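# Clamp tube in vise, extract pin into tray

## Task

Close the vise on the tube so it is held fast, then draw the red-handled pin out of the tube without the clamped tube shifting at all. Finish with the entire pin resting flat on the tray's floor, lower than the tray's rim, and the tube still clamped in its original spot. The tray may be relocated, provided it ends upright on the table and away from both the tube and the vise's movable jaw. The task fails if, at the finish, the robot is in contact with the tube or the movable jaw, directly or via any loose item. Nothing may count as finished if only the robot's grip keeps it that way. Open the gripper and withdraw the arm at the end.

## Robot and tools

ROBOT. One six-joint arm (wxai_follower) with a two-finger parallel gripper and a camera on the wrist. The joints, base outward, are waist (-3.054 to 3.054 rad), shoulder (0.000 to 3.142), elbow (0.000 to 2.356), wrist pitch (-1.571 to 1.571), wrist yaw (-1.571 to 1.571) and wrist roll (-3.142 to 3.142). Load limits in N m: waist 17.4, shoulder 21.6, elbow 21.5, wrist pitch 5.67, wrist yaw 5.65, wrist roll 5.3. Any held object's weight adds to the load. If a joint hits its limit, the arm freezes for 10 s and the remainder of that call is dropped.

FRAME. Every pose is given in the scene frame. Its origin sits on the tabletop under the arm's base. +z is up, and +y points left when you face along +x. The base may lean a little relative to the table, and the reported hand position gets less accurate far from the base. Orientation is a quaternion written w first. The fingers extend along the gripper's own +x axis and close along its y axis. end_effector_position is the point midway between the finger pads, 3 to 4 cm short of the fingertips.

execute_actions(actions). actions is a list of actions. Each action is a list of up to 15 rows, one row per control step of 1/30 s. If fewer than 15 rows are given, the final row repeats to fill 0.5 s. A row has 8 numbers: x, y, z (absolute target position in metres, scene frame), qw, qx, qy, qz (absolute target orientation, scene frame) and opening. An action is rejected if its target lies more than 0.6 m from the gripper's position at the start of that action along any gripper axis. If any action is malformed, or the first one fails that check against the latest reported state, nothing in the call runs. To hold an orientation, repeat its quaternion in every row rather than copying a reported one, which can drift. An empty list only returns the state and images.

OPENING is a number in [-1, 1]. +1 means fully open (0.088 m). Empty fingers touch at about -0.80, and values down to -1 close no further. A full close takes at least about 0.5 s. To grasp, command a value clearly below grip_measured; the larger the gap, the firmer the squeeze (about 34 N per pad at most). Readings may be off by up to about 1 mm throughout a scene. Closing fast can squeeze harder and sometimes forces the fingers apart.

CONTROL. Each step, the commanded pose is limited to 70 mm and 16 degrees from the measured pose, and damped inverse kinematics follows it, favouring position over orientation. After an action ends, the arm only goes as far as that last limited pose, so distant targets need several actions. Friction can leave the hand short of the goal or slightly tilted, and tiny moves may not happen; check position and orientation after each motion and correct any tilt. "Hand target" in a result is the pose currently being chased.

move(target, speed, blocking). target is one row of 8 numbers, as above: an absolute pose plus opening, with the opening applied when the move begins. The gripper follows a straight path from its current pose, lasting 0.5 to 10 s (it halts after 10 s even if short), rotating the shorter way. speed is the path's top speed in m/s, 0.002 to 0.5, default 0.25; rotation is capped at twice that in rad/s. The path ignores obstacles, the hand can lag, stray or overshoot speed (worst with the arm stretched out), and contacts hit harder at higher speed and press harder the deeper the target lies beyond the contact. The result adds a "move:" line with how it ended (done, off_target, moving, held, fault), the limits that acted (paced: pose was clipped; held: a check blocked some steps, after which the arm may surge), and the distance from target. blocking=false returns after 0.5 s while the arm keeps going; until a result shows the move ended, further moves or execute_actions are refused, so call wait or stop first.

wait(seconds): 0 to 10; the arm keeps its last command, and it ends early if a running move finishes. stop(): brakes a running move (needs room; fingers continue). zoom_image(camera, region): camera is cam_high or cam_wrist; region is [x0, y0, x1, y1] in pixels of that camera's latest image, top-left origin, at most 504 by 504. read_manual(section): only "licences", URDF licence texts; no motion. finished_scene(scene): ends the scene with the given integer number (1 or 2), irreversibly, and reports success.

RESULTS. A state line gives hand pose and linear/angular velocities (m/s, rad/s). Joint positions and Joint velocities list the six joints, then the finger-pad gap in m. grip_measured is the measured opening on the command scale. "pose unreachable" means the clearance check (which treats the base mount as arm) changed or blocked a command. Action calls list hand positions at some steps, with HELD marking steps held back. MOTOR HOT appears from 50 °C; at 95 °C an OVER-TEMPERATURE FAULT holds the arm, and if it does not cool within 30 to 60 s the power cuts and the arm goes limp, so avoid long heavy holds.

CAMERAS. Both images are 504x504: cam_high is fixed overhead at about [0.225738, -0.330917, 0.911989], and cam_wrist rides on the hand. Calibration (K, distortion, T_world_to_cam) is supplied but may be off by a few degrees and millimetres.

SUGGESTED ORDER AND CAUTIONS. Look first, then tighten the vise on the tube, grasp the red handle, pull the pin straight out along the tube's axis without tugging the tube, lower it flat into the tray, open, and lift away so nothing touches the tube or movable jaw. Loose objects may occasionally get nudged. Never knock anything off the table, and avoid drops, slams, hard impacts and heavy pushing; smooth, low-effort motion is preferred.

Each tool is called after "Call:" as name(argument=value, ...) on one line, values as JSON.

## Session

Call:
execute_actions(actions=[])

Scene clock: 0.00 s.
end_effector_position=(+0.2559, -0.3189, +0.2630) grip_measured=+0.826 end_effector_quat_wxyz=(-0.123, -0.574, +0.121, +0.801) end_effector_velocity=(-0.000, -0.001, +0.002) end_effector_angular_velocity=(-0.013, +0.004, +0.010)
Joint positions: [-1.195  1.064  1.501 -1.202 -0.015  2.145  0.079]
Joint velocities: [-0.002 -0.007 -0.002  0.007  0.007 -0.007 -0.   ]
Heat: hottest elbow 27 °C (+0.0 °C/min).
Hand target: +0.256, -0.319, +0.263; -0.123, -0.574, +0.121, +0.801
camera_calibration (this result's frames):
cam_wrist: T_world_to_cam=[[-0.105626, 0.919833, -0.377823, 0.437513], [0.994405, 0.0981278, -0.0391033, -0.17849], [0.00110639, -0.379839, -0.925052, 0.198789], [0, 0, 0, 1]] pos_world=[0.223484, -0.309416, 0.342213]

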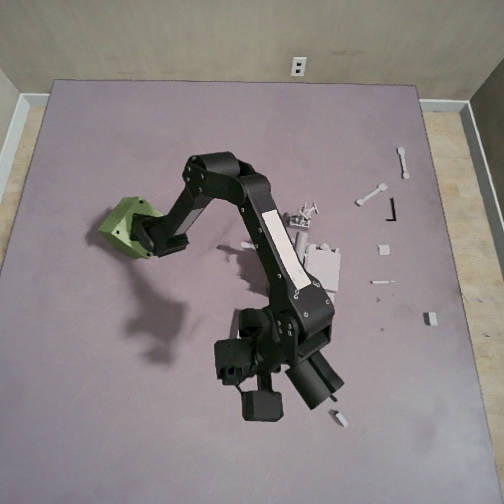

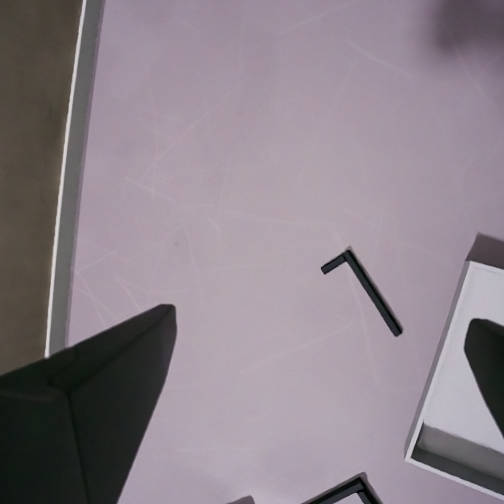

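Call:
move(target=[0.24,-0.15,0.25,0.64,0.3,0.64,-0.3,0.2], speed=0.5)

Call:
move(target=[0.24,-0.03,0.22,0.53,-0.468,0.53,0.468,0.2], speed=0.5)

Call:
move(target=[0.255,-0.012,0.16,0.09,-0.701,0.09,0.701,0.2], speed=0.4)

Call:
zoom_image(camera="cam_high", region=[220, 190, 400, 370])

Scene clock: 8.93 s.
end_effector_position=(+0.2425, -0.1519, +0.2506) grip_measured=+0.200 end_effector_quat_wxyz=(+0.641, +0.300, +0.640, -0.300) end_effector_velocity=(-0.000, +0.004, +0.000) end_effector_angular_velocity=(+0.014, -0.002, +0.010)
Joint positions: [-1.001  0.581  1.084 -1.329 -0.35   0.012  0.049]
Joint velocities: [ 0.027 -0.007 -0.002 -0.007  0.007  0.007 -0.   ]
Heat: hottest elbow 28 °C (+6.7 °C/min).
Hand target: +0.241, -0.150, +0.249; +0.640, +0.300, +0.641, -0.300
Off the commanded pose: 0.003 m, 0 deg.
move: done
camera_calibration (this result's frames):
cam_wrist: T_world_to_cam=[[-0.747055, -0.66212, -0.0592149, 0.113204], [-0.644904, 0.700247, 0.306192, 0.220449], [-0.161271, 0.26693, -0.950126, 0.394654], [0, 0, 0, 1]] pos_world=[0.290384, -0.184759, 0.314175]

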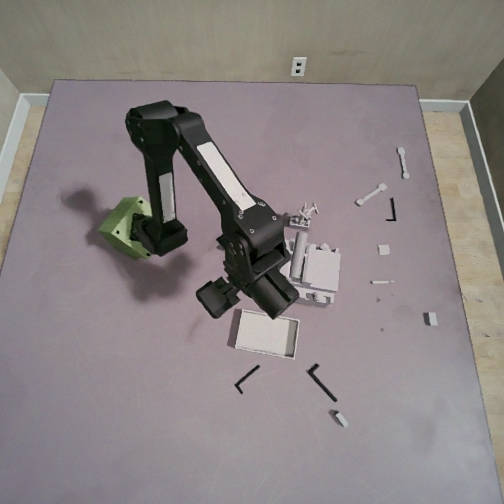

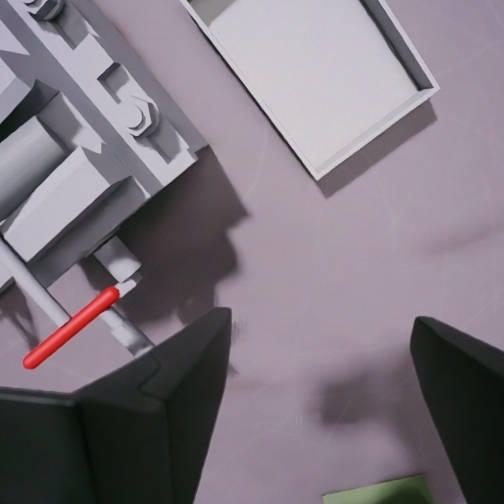

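Scene clock: 11.83 s.
end_effector_position=(+0.2426, -0.0319, +0.2212) grip_measured=+0.200 end_effector_quat_wxyz=(+0.535, -0.467, +0.530, +0.464) end_effector_velocity=(-0.003, +0.003, -0.002) end_effector_angular_velocity=(+0.010, +0.020, +0.022)
Joint positions: [ 0.978  0.833  0.895 -1.536  0.809 -0.502  0.049]
Joint velocities: [-0.002  0.002 -0.007  0.007 -0.022 -0.022 -0.   ]
Heat: hottest elbow 28 °C (+5.1 °C/min).
Hand target: +0.241, -0.031, +0.220; +0.529, -0.470, +0.529, +0.467
Off the commanded pose: 0.003 m, 1 deg.
move: done
camera_calibration (this result's frames):
cam_wrist: T_world_to_cam=[[0.993235, -0.103994, -0.0516628, -0.21512], [-0.0832995, -0.948074, 0.306948, -0.0435143], [-0.0809009, -0.300568, -0.950323, 0.297184], [0, 0, 0, 1]] pos_world=[0.234083, 0.0256982, 0.284664]

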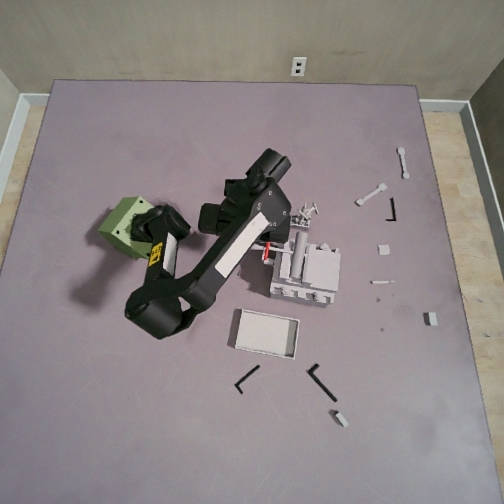

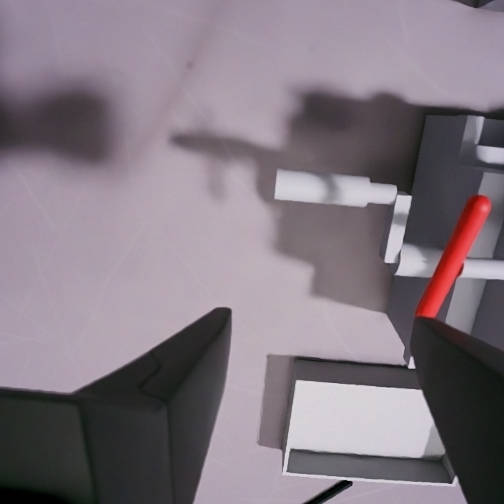

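Scene clock: 14.20 s.
end_effector_position=(+0.2575, -0.0127, +0.1624) grip_measured=+0.200 end_effector_quat_wxyz=(-0.095, +0.704, -0.092, -0.698) end_effector_velocity=(-0.002, -0.001, -0.001) end_effector_angular_velocity=(-0.001, +0.011, +0.022)
Joint positions: [ 0.627  0.85   0.722 -1.014  0.714 -2.416  0.049]
Joint velocities: [-0.007 -0.002 -0.002 -0.007 -0.007 -0.022 -0.   ]
Heat: hottest elbow 28 °C (+4.2 °C/min).
Hand target: +0.255, -0.012, +0.160; -0.090, +0.701, -0.090, -0.702
Off the commanded pose: 0.004 m, 1 deg.
move: done
camera_calibration (this result's frames):
cam_wrist: T_world_to_cam=[[0.232332, 0.971189, -0.0530489, -0.0211796], [0.92669, -0.204462, 0.315341, -0.257984], [0.295409, -0.122424, -0.947494, 0.153185], [0, 0, 0, 1]] pos_world=[0.19874, -0.013425, 0.225372]

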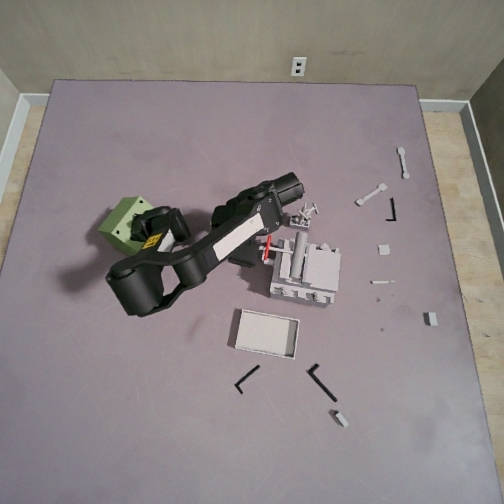

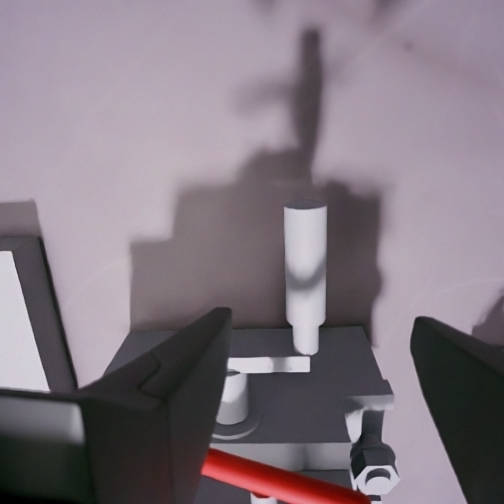

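Region (220, 190, 400, 370) of cam_high's 504x504 image, scaled by 2.800, with more detail than that image has.

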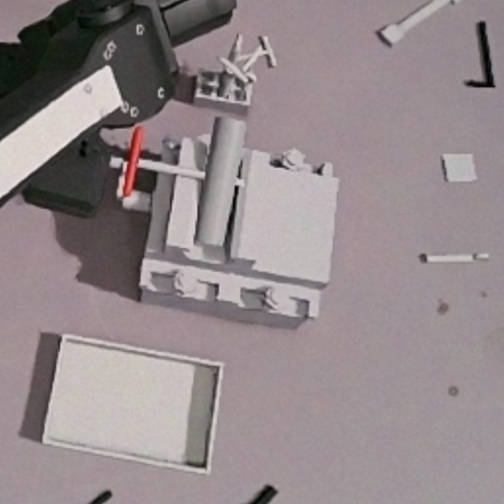

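Call:
move(target=[0.262,-0.028,0.18,0.062,-0.704,0.062,0.704,-0.3], speed=0.1)

Call:
move(target=[0.31,-0.036,0.21,0.062,-0.704,0.062,0.704,-0.3], speed=0.04)

Call:
zoom_image(camera="cam_high", region=[220, 190, 400, 370])

Scene clock: 22.80 s.
end_effector_position=(+0.2601, -0.0265, +0.1780) grip_measured=-0.300 end_effector_quat_wxyz=(-0.059, +0.703, -0.062, -0.707) end_effector_velocity=(-0.001, +0.000, +0.001) end_effector_angular_velocity=(+0.007, +0.004, +0.011)
Joint positions: [ 0.626  0.827  0.791 -1.128  0.713 -2.497  0.024]
Joint velocities: [ 0.002 -0.002  0.002 -0.007 -0.007 -0.007 -0.   ]
Heat: hottest elbow 28 °C (+2.6 °C/min).
Hand target: +0.262, -0.028, +0.180; -0.062, +0.704, -0.062, -0.704
Off the commanded pose: 0.003 m, 0 deg.
move: done
camera_calibration (this result's frames):
cam_wrist: T_world_to_cam=[[0.138988, 0.988275, -0.0632065, 0.0190476], [0.946291, -0.113727, 0.302653, -0.268608], [0.291916, -0.101877, -0.951003, 0.167526], [0, 0, 0, 1]] pos_world=[0.202631, -0.0323051, 0.241817]

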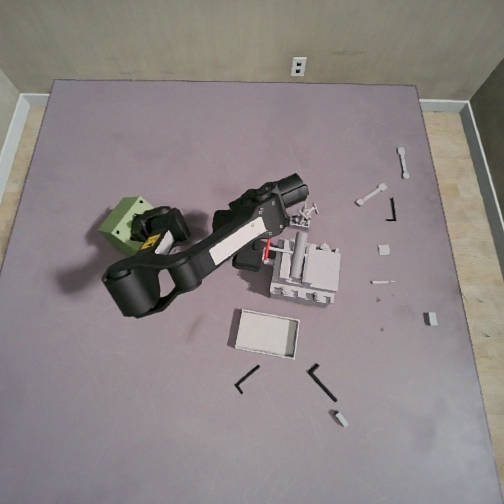

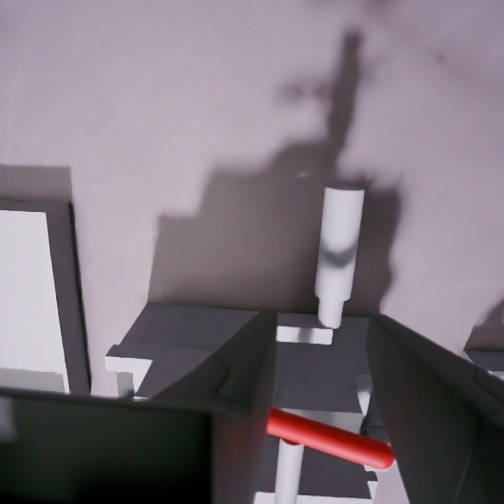

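Scene clock: 24.60 s.
end_effector_position=(+0.3086, -0.0363, +0.2101) grip_measured=-0.300 end_effector_quat_wxyz=(-0.063, +0.706, -0.062, -0.703) end_effector_velocity=(+0.003, +0.001, +0.001) end_effector_angular_velocity=(+0.009, -0.004, -0.032)
Joint positions: [ 0.611  0.945  1.053 -1.244  0.708 -2.518  0.024]
Joint velocities: [-0.002  0.002  0.007  0.007 -0.007  0.022  0.   ]
Heat: hottest elbow 28 °C (+2.4 °C/min).
Hand target: +0.310, -0.036, +0.210; -0.062, +0.704, -0.062, -0.704
Off the commanded pose: 0.001 m, 0 deg.
move: done
camera_calibration (this result's frames):
cam_wrist: T_world_to_cam=[[0.147161, 0.987464, -0.0570759, 0.0201047], [0.942048, -0.122337, 0.312378, -0.326379], [0.30148, -0.099738, -0.948242, 0.179436], [0, 0, 0, 1]] pos_world=[0.25041, -0.0418842, 0.27325]

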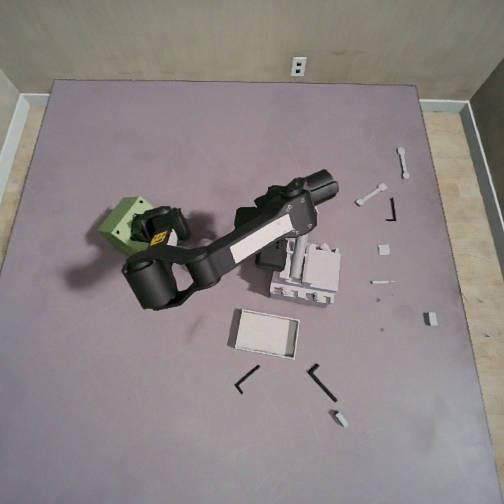

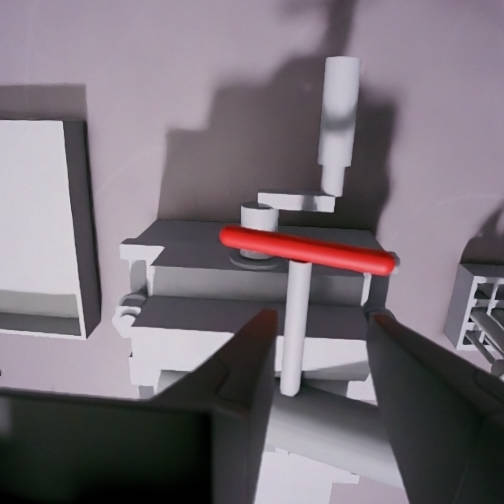

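Region (220, 190, 400, 370) of cam_high's 504x504 image, scaled by 2.800, with more detail than that image has.

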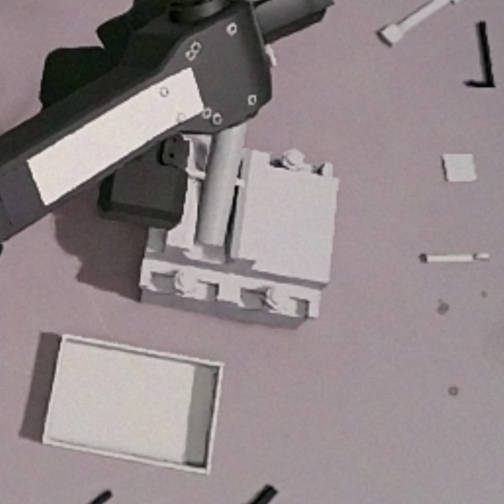

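Call:
move(target=[0.292,-0.037,0.2,0.08,-0.703,0.08,0.703,1], speed=0.1)

Call:
move(target=[0.292,-0.037,0.155,0.08,-0.703,0.08,0.703,1], speed=0.05)

Call:
move(target=[0.292,-0.037,0.155,0.08,-0.703,0.08,0.703,0.25])

Scene clock: 38.50 s.
end_effector_position=(+0.2943, -0.0363, +0.2012) grip_measured=+0.988 end_effector_quat_wxyz=(-0.078, +0.704, -0.078, -0.702) end_effector_velocity=(-0.003, +0.003, -0.001) end_effector_angular_velocity=(+0.019, +0.008, -0.011)
Joint positions: [ 0.602  0.899  0.975 -1.208  0.704 -2.484  0.087]
Joint velocities: [-0.002 -0.007 -0.012  0.007 -0.022  0.007  0.   ]
Heat: hottest elbow 29 °C (+3.1 °C/min).
Hand target: +0.292, -0.037, +0.200; -0.080, +0.702, -0.080, -0.703
Off the commanded pose: 0.003 m, 0 deg.
move: done
camera_calibration (this result's frames):
cam_wrist: T_world_to_cam=[[0.188581, 0.980326, -0.0582979, 0.00957652], [0.936786, -0.161755, 0.310269, -0.309596], [0.294734, -0.113123, -0.94886, 0.176963], [0, 0, 0, 1]] pos_world=[0.236063, -0.0394481, 0.264529]

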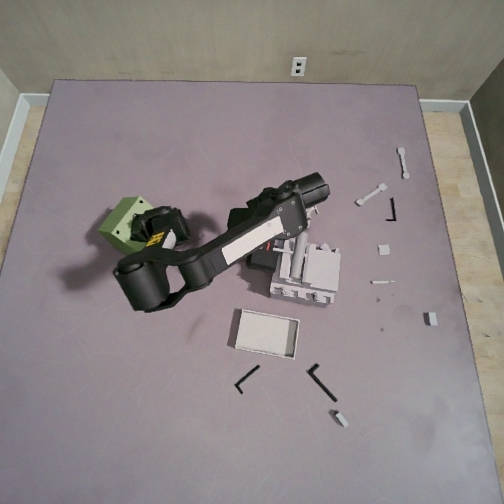

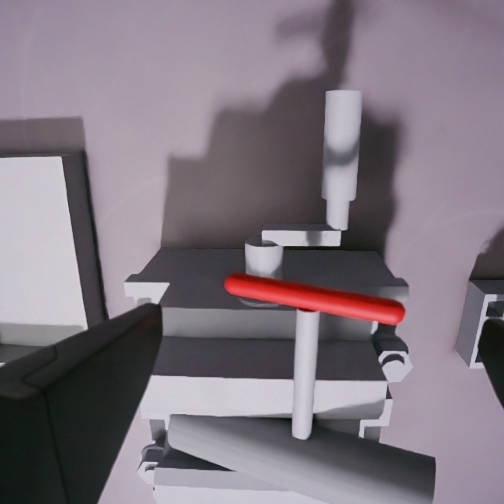

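Scene clock: 39.77 s.
end_effector_position=(+0.2943, -0.0371, +0.1569) grip_measured=+0.989 end_effector_quat_wxyz=(-0.082, +0.704, -0.081, -0.701) end_effector_velocity=(-0.003, -0.001, -0.003) end_effector_angular_velocity=(-0.001, +0.008, +0.015)
Joint positions: [ 0.393  0.896  0.829 -0.922  0.602 -2.705  0.087]
Joint velocities: [-0.012 -0.002 -0.012  0.007 -0.007 -0.022  0.   ]
Heat: hottest elbow 29 °C (+3.0 °C/min).
Hand target: +0.292, -0.037, +0.155; -0.080, +0.702, -0.080, -0.703
Off the commanded pose: 0.003 m, 0 deg.
move: done
camera_calibration (this result's frames):
cam_wrist: T_world_to_cam=[[0.198503, 0.978454, -0.0567838, 0.00445975], [0.934228, -0.171377, 0.312807, -0.295976], [0.296336, -0.115142, -0.948118, 0.134187], [0, 0, 0, 1]] pos_world=[0.235859, -0.0396365, 0.220062]

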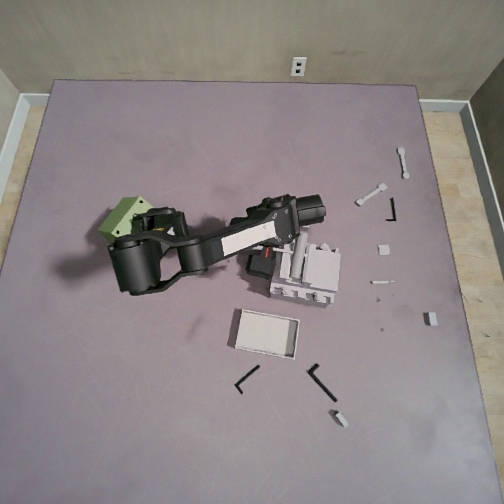

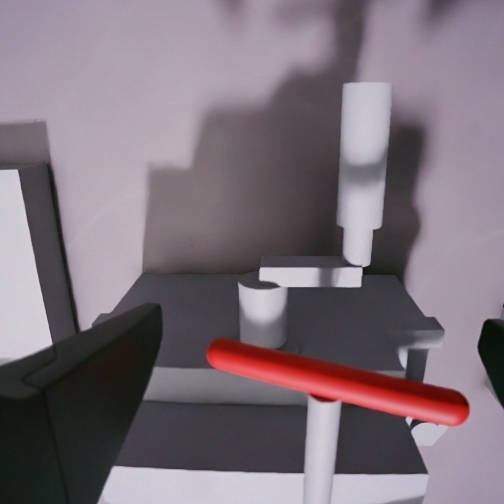

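Scene clock: 40.47 s.
end_effector_position=(+0.2943, -0.0370, +0.1568) grip_measured=+0.368 end_effector_quat_wxyz=(-0.082, +0.704, -0.080, -0.701) end_effector_velocity=(-0.006, -0.006, -0.001) end_effector_angular_velocity=(-0.030, +0.016, +0.029)
Joint positions: [ 0.393  0.896  0.829 -0.922  0.601 -2.707  0.057]
Joint velocities: [-0.007 -0.007 -0.007 -0.022  0.022 -0.022 -0.   ]
Heat: hottest elbow 29 °C (+3.0 °C/min).
Hand target: +0.292, -0.037, +0.155; -0.080, +0.703, -0.080, -0.703
Off the commanded pose: 0.003 m, 0 deg.
move: done
camera_calibration (this result's frames):
cam_wrist: T_world_to_cam=[[0.197621, 0.978658, -0.0563515, 0.00459709], [0.934469, -0.170706, 0.312452, -0.295845], [0.296164, -0.114406, -0.948261, 0.134222], [0, 0, 0, 1]] pos_world=[0.235798, -0.0396459, 0.219974]

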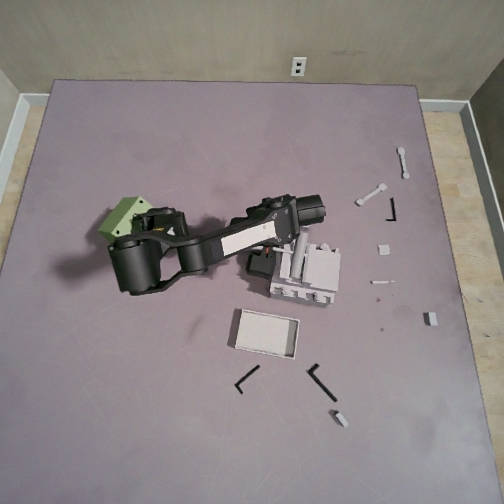

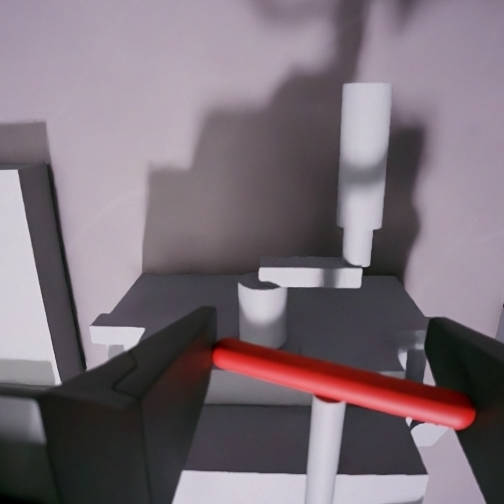

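Lift, then forward.

Call:
move(target=[0.305,-0.039,0.205,0.08,-0.703,0.08,0.703,0.25], speed=0.04)

Call:
move(target=[0.34,-0.046,0.228,0.08,-0.703,0.08,0.703,0.25], speed=0.04)

Call:
zoom_image(camera="cam_high", region=[220, 190, 400, 370])

Scene clock: 46.30 s.
end_effector_position=(+0.3017, -0.0392, +0.2025) grip_measured=+0.359 end_effector_quat_wxyz=(-0.078, +0.700, -0.080, -0.706) end_effector_velocity=(-0.003, +0.001, +0.001) end_effector_angular_velocity=(+0.004, +0.016, -0.018)
Joint positions: [ 0.572  0.923  1.013 -1.214  0.688 -2.508  0.057]
Joint velocities: [ 0.007  0.002  0.002 -0.022 -0.007  0.037 -0.   ]
Heat: hottest elbow 29 °C (+2.6 °C/min).
Hand target: +0.305, -0.039, +0.205; -0.080, +0.703, -0.080, -0.702
Off the commanded pose: 0.004 m, 1 deg.
move: done
camera_calibration (this result's frames):
cam_wrist: T_world_to_cam=[[0.190478, 0.979724, -0.0621135, 0.0112126], [0.939811, -0.163703, 0.299926, -0.316235], [0.283677, -0.115504, -0.951938, 0.179575], [0, 0, 0, 1]] pos_world=[0.244124, -0.0420122, 0.266488]

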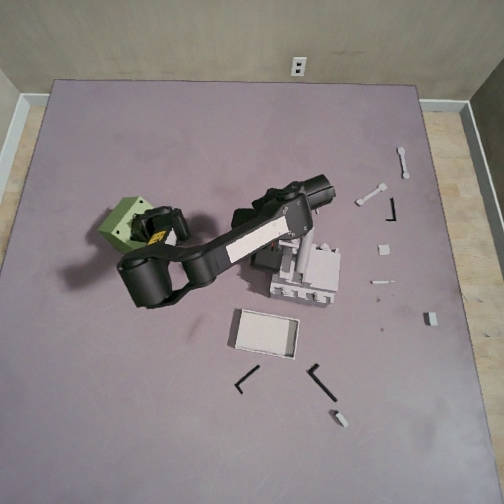

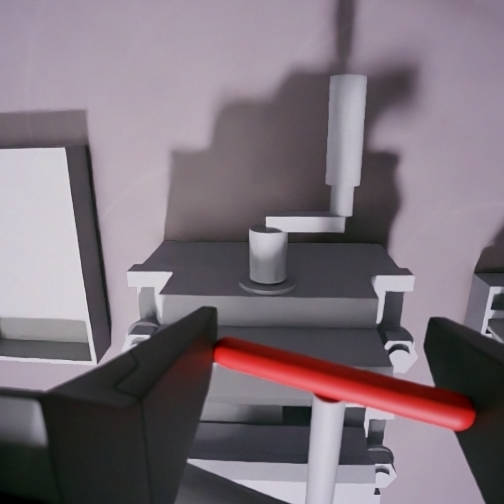

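Scene clock: 47.77 s.
end_effector_position=(+0.3369, -0.0455, +0.2263) grip_measured=+0.357 end_effector_quat_wxyz=(-0.079, +0.701, -0.080, -0.705) end_effector_velocity=(+0.004, +0.001, -0.001) end_effector_angular_velocity=(-0.007, -0.004, +0.004)
Joint positions: [ 0.572  1.026  1.224 -1.317  0.688 -2.509  0.056]
Joint velocities: [-0.002  0.012  0.007  0.007  0.007 -0.007 -0.   ]
Heat: hottest elbow 29 °C (+2.5 °C/min).
Hand target: +0.340, -0.046, +0.228; -0.080, +0.703, -0.080, -0.703
Off the commanded pose: 0.004 m, 0 deg.
move: done
camera_calibration (this result's frames):
cam_wrist: T_world_to_cam=[[0.19241, 0.979471, -0.0601253, 0.0110886], [0.938542, -0.165785, 0.302745, -0.357804], [0.286562, -0.114681, -0.951173, 0.190429], [0, 0, 0, 1]] pos_world=[0.279111, -0.0483409, 0.290121]

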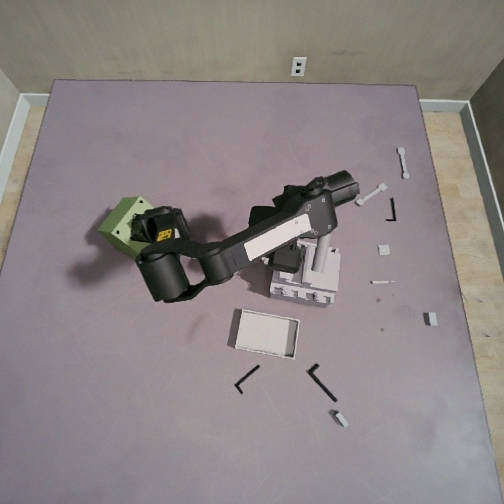

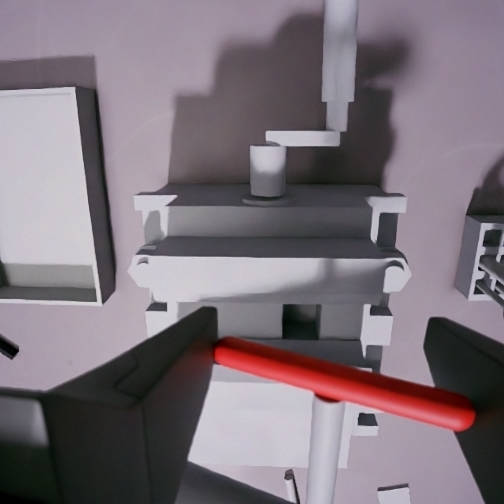

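Region (220, 190, 400, 370) of cam_high's 504x504 image, scaled by 2.800, with more detail than that image has.

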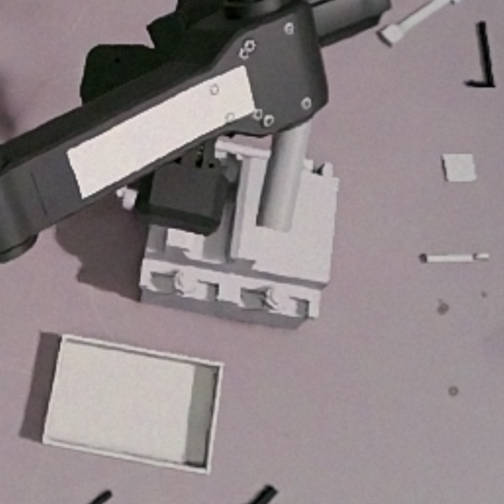

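Call:
move(target=[0.35,-0.046,0.255,-0.019,-0.685,0.177,0.707,0.25], speed=0.06)

Call:
execute_actions(actions=[[[0.35,-0.046,0.255,-0.019,-0.685,0.177,0.707,0.3]],[[0.35,-0.046,0.255,-0.019,-0.685,0.177,0.707,0.32]],[[0.35,-0.046,0.255,-0.019,-0.685,0.177,0.707,0.32]]])

Scene clock: 58.67 s.
end_effector_position=(+0.3478, -0.0438, +0.2497) grip_measured=+0.336 end_effector_quat_wxyz=(-0.019, +0.717, -0.123, -0.686) end_effector_velocity=(-0.002, +0.001, +0.001) end_effector_angular_velocity=(+0.007, +0.008, +0.017)
Joint positions: [ 0.76   1.157  1.354 -1.572  0.895 -2.224  0.055]
Joint velocities: [ 0.007 -0.002 -0.002 -0.007 -0.007 -0.007 -0.   ]
Heat: hottest elbow 29 °C (+2.0 °C/min).
Hand target: +0.350, -0.046, +0.254; -0.028, +0.723, -0.124, -0.679
Off the commanded pose: 0.006 m, 9 deg.
joint sent to its limit — the command would take joint 4 (wrist pitch) past its lower limit, so that joint was sent only as far as its limit.
move: off_target
camera_calibration (this result's frames):
cam_wrist: T_world_to_cam=[[0.173845, 0.964167, -0.200399, 0.0495391], [0.931206, -0.0947481, 0.351962, -0.381512], [0.320363, -0.247799, -0.91431, 0.182932], [0, 0, 0, 1]] pos_world=[0.28805, -0.0385812, 0.311462]

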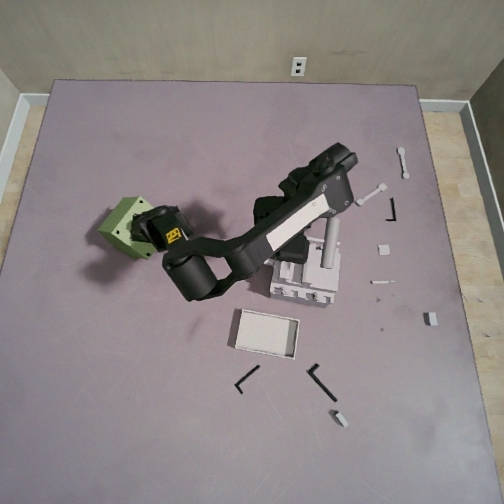

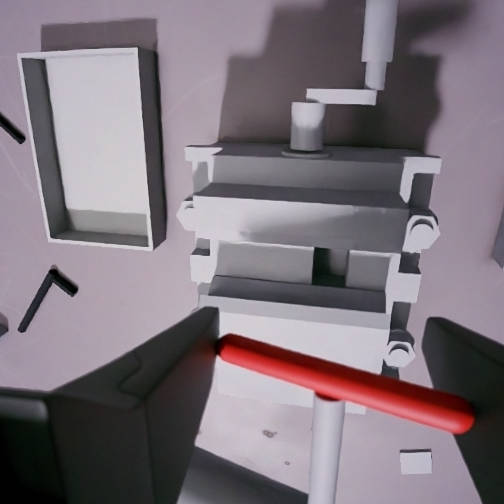

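Scene clock: 60.17 s.
end_effector_position=(+0.3479, -0.0438, +0.2499) grip_measured=+0.340 end_effector_quat_wxyz=(-0.020, +0.717, -0.122, -0.686) end_effector_velocity=(-0.001, -0.002, -0.000) end_effector_angular_velocity=(-0.011, +0.004, +0.026)
Joint positions: [ 0.76   1.157  1.355 -1.572  0.895 -2.224  0.056]
Joint velocities: [-0.002 -0.002 -0.002 -0.007  0.007 -0.022 -0.   ]
Heat: hottest elbow 29 °C (+2.0 °C/min).
Hand target: +0.350, -0.046, +0.254; -0.028, +0.723, -0.124, -0.680
Off the commanded pose: 0.006 m, 9 deg.
joint sent to its limit — the command would take joint 4 (wrist pitch) past its lower limit, so that joint was sent only as far as its limit.
Step readings (end_effector_position; steps 1 to 15: 1st action; 16 to 30: 2nd action; 31 to 45: 3rd action):
0: (+0.3478, -0.0438, +0.2497)
1: (+0.3479, -0.0438, +0.2498)
2: (+0.3479, -0.0438, +0.2498)
4: (+0.3479, -0.0437, +0.2498)
8: (+0.3479, -0.0438, +0.2498)
15: (+0.3479, -0.0438, +0.2498)
16: (+0.3479, -0.0438, +0.2498)
17: (+0.3479, -0.0438, +0.2498)
19: (+0.3479, -0.0438, +0.2498)
23: (+0.3479, -0.0438, +0.2498)
30: (+0.3479, -0.0438, +0.2499)
31: (+0.3479, -0.0438, +0.2499)
32: (+0.3479, -0.0438, +0.2499)
34: (+0.3479, -0.0438, +0.2499)
38: (+0.3479, -0.0438, +0.2499)
45: end_effector_position above
camera_calibration (this result's frames):
cam_wrist: T_world_to_cam=[[0.174007, 0.964277, -0.199728, 0.0493362], [0.930871, -0.0949031, 0.352807, -0.381779], [0.321249, -0.247312, -0.914131, 0.182752], [0, 0, 0, 1]] pos_world=[0.288094, -0.0386092, 0.311607]

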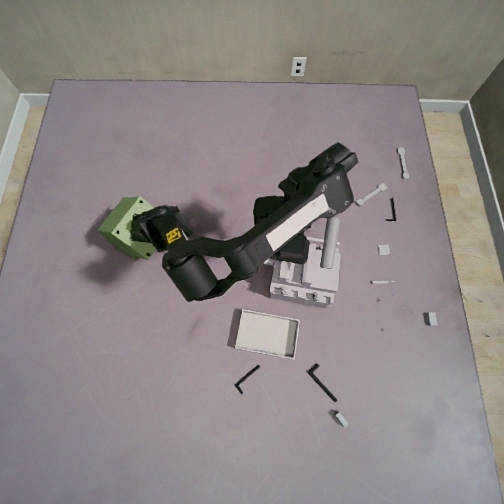

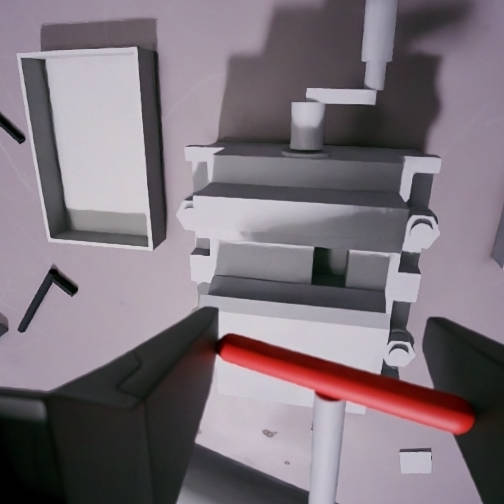

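Call:
move(target=[0.37,-0.05,0.25,0.53,-0.468,0.53,0.468,0.24], speed=0.3)

Call:
move(target=[0.39,-0.055,0.27,0.962,0.023,0.258,-0.084,0.24], speed=0.3)

Call:
zoom_image(camera="cam_high", region=[220, 160, 400, 340])

Scene clock: 71.30 s.
end_effector_position=(+0.3684, -0.0476, +0.2474) grip_measured=+0.240 end_effector_quat_wxyz=(+0.522, -0.472, +0.530, +0.474) end_effector_velocity=(+0.001, -0.001, -0.000) end_effector_angular_velocity=(-0.006, -0.007, -0.014)
Joint positions: [ 0.589  1.145  1.439 -1.434  0.698 -1.031  0.051]
Joint velocities: [-0.002 -0.002 -0.002  0.007  0.007  0.007 -0.   ]
Heat: hottest elbow 30 °C (+2.0 °C/min).
Hand target: +0.370, -0.050, +0.250; +0.530, -0.468, +0.530, +0.468
Off the commanded pose: 0.004 m, 1 deg.
move: done
camera_calibration (this result's frames):
cam_wrist: T_world_to_cam=[[0.994702, -0.0764721, -0.0687014, -0.335354], [-0.0512695, -0.94829, 0.313238, -0.0693329], [-0.0891028, -0.308056, -0.947186, 0.329407], [0, 0, 0, 1]] pos_world=[0.359373, 0.010083, 0.310688]

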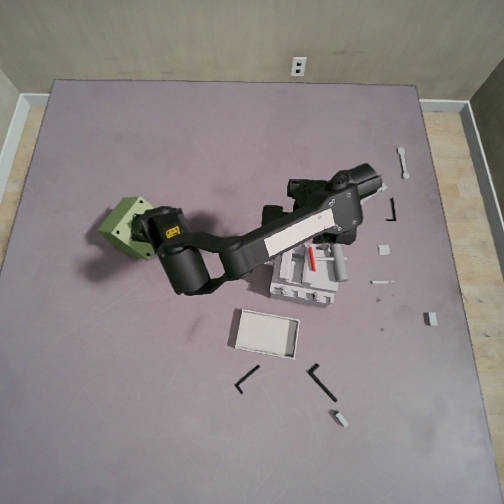

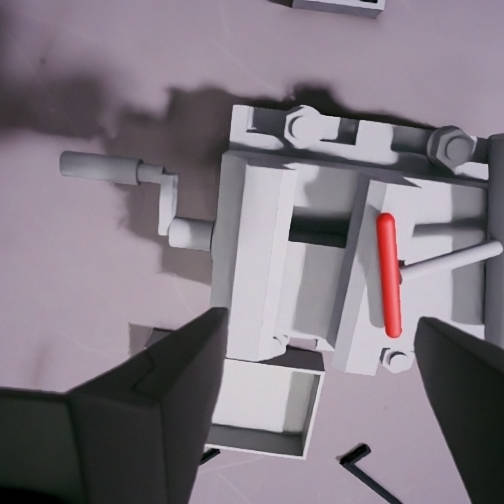

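Scene clock: 74.97 s.
end_effector_position=(+0.3917, -0.0583, +0.2732) grip_measured=+0.240 end_effector_quat_wxyz=(+0.963, +0.029, +0.254, -0.088) end_effector_velocity=(-0.002, +0.003, -0.002) end_effector_angular_velocity=(-0.003, -0.002, +0.012)
Joint positions: [ 0.681  0.537  0.456  0.475  0.855 -0.534  0.051]
Joint velocities: [ 0.002 -0.002 -0.012  0.007 -0.007 -0.007 -0.   ]
Heat: hottest elbow 30 °C (+2.0 °C/min).
Hand target: +0.390, -0.055, +0.270; +0.962, +0.024, +0.259, -0.083
Off the commanded pose: 0.005 m, 1 deg.
move: done
camera_calibration (this result's frames):
cam_wrist: T_world_to_cam=[[-0.118169, -0.992897, -0.0138103, 0.00991441], [-0.732564, 0.0965577, -0.673815, 0.511138], [0.670362, -0.069507, -0.738771, 0.0121244], [0, 0, 0, 1]] pos_world=[0.367485, -0.0386675, 0.353506]

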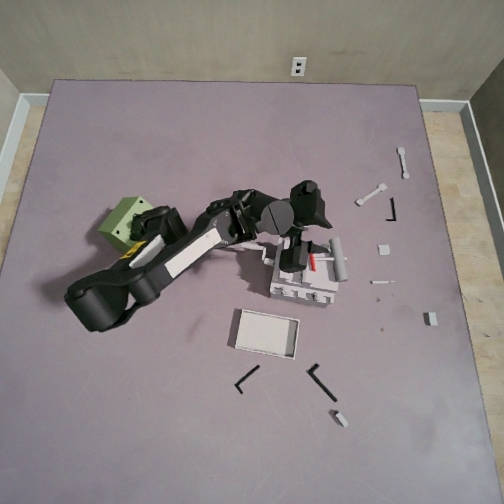

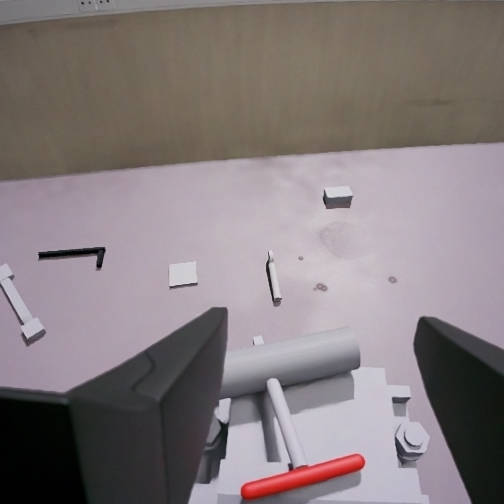

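Region (220, 160, 400, 340) of cam_high's 504x504 image, scaled by 2.800, with more detail than that image has.

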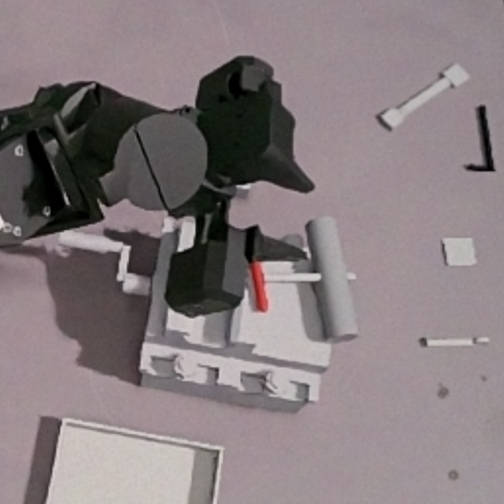

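Call:
move(target=[0.41,-0.06,0.24,0.53,-0.468,0.53,0.468,0], speed=0.5)

Call:
move(target=[0.433,-0.061,0.19,-0.049,-0.705,-0.049,0.705,0], speed=0.5)

Scene clock: 88.77 s.
end_effector_position=(+0.4080, -0.0626, +0.2416) grip_measured=+0.000 end_effector_quat_wxyz=(+0.534, -0.466, +0.531, +0.464) end_effector_velocity=(-0.004, -0.001, +0.000) end_effector_angular_velocity=(-0.001, +0.028, +0.010)
Joint positions: [ 0.438  1.23   1.584 -1.369  0.626 -1.183  0.039]
Joint velocities: [-0.002  0.007  0.012 -0.037 -0.007  0.007  0.   ]
Heat: hottest elbow 30 °C (+2.0 °C/min).
Hand target: +0.410, -0.061, +0.240; +0.530, -0.469, +0.531, +0.467
Off the commanded pose: 0.004 m, 1 deg.
move: done
camera_calibration (this result's frames):
cam_wrist: T_world_to_cam=[[0.993066, -0.104638, -0.0535888, -0.38107], [-0.0833143, -0.948002, 0.307166, -0.0651632], [-0.0829435, -0.300571, -0.950146, 0.321488], [0, 0, 0, 1]] pos_world=[0.399664, -0.00501925, 0.305055]

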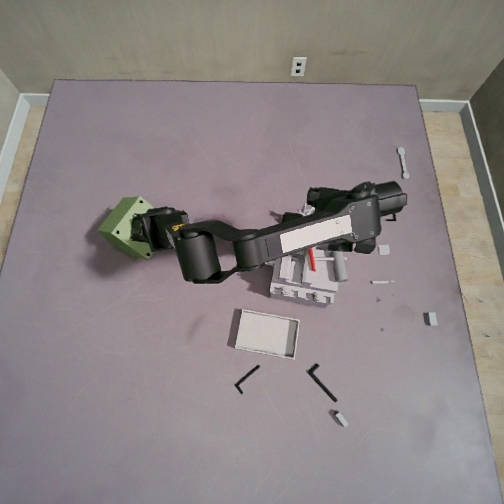

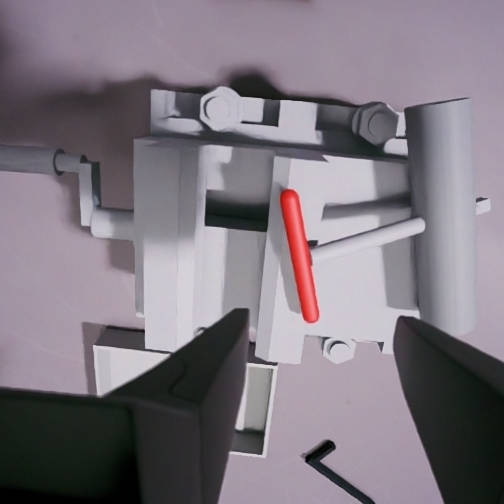

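Scene clock: 91.17 s.
end_effector_position=(+0.4332, -0.0624, +0.1945) grip_measured=+0.000 end_effector_quat_wxyz=(+0.040, +0.706, +0.034, -0.706) end_effector_velocity=(-0.002, -0.002, -0.000) end_effector_angular_velocity=(-0.010, +0.006, +0.009)
Joint positions: [ 0.293  1.32   1.551 -1.173  0.553 -3.135  0.039]
Joint velocities: [-0.002 -0.002 -0.002 -0.007  0.007 -0.007 -0.   ]
Heat: hottest elbow 30 °C (+2.0 °C/min).
Hand target: +0.433, -0.061, +0.190; +0.046, +0.701, +0.036, -0.711
Off the commanded pose: 0.005 m, 2 deg.
joint sent to its limit — the command would take joint 6 (wrist roll) past its lower limit, so that joint was sent only as far as its limit.
move: done
camera_calibration (this result's frames):
cam_wrist: T_world_to_cam=[[-0.134829, 0.988576, -0.0673657, 0.150884], [0.939812, 0.149127, 0.307432, -0.423135], [0.313966, -0.0218606, -0.949183, 0.124149], [0, 0, 0, 1]] pos_world=[0.379032, -0.0833451, 0.25809]

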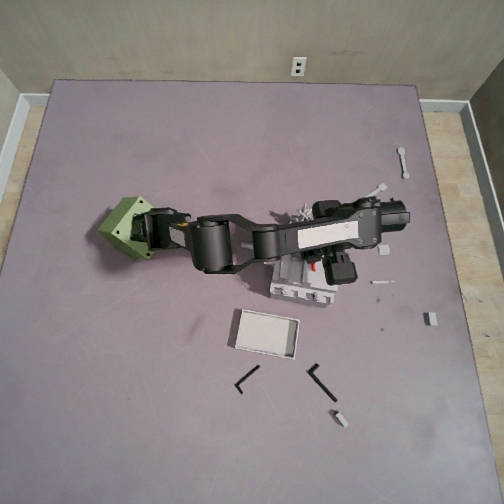

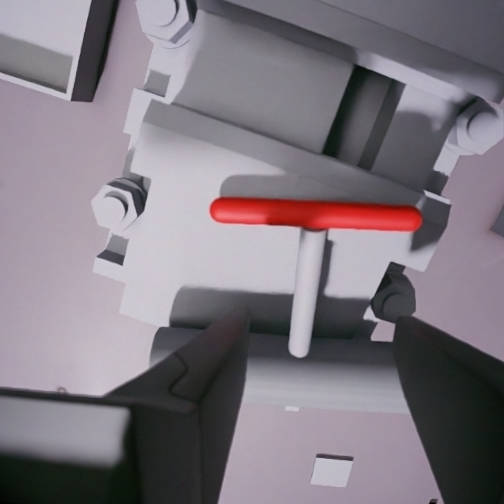

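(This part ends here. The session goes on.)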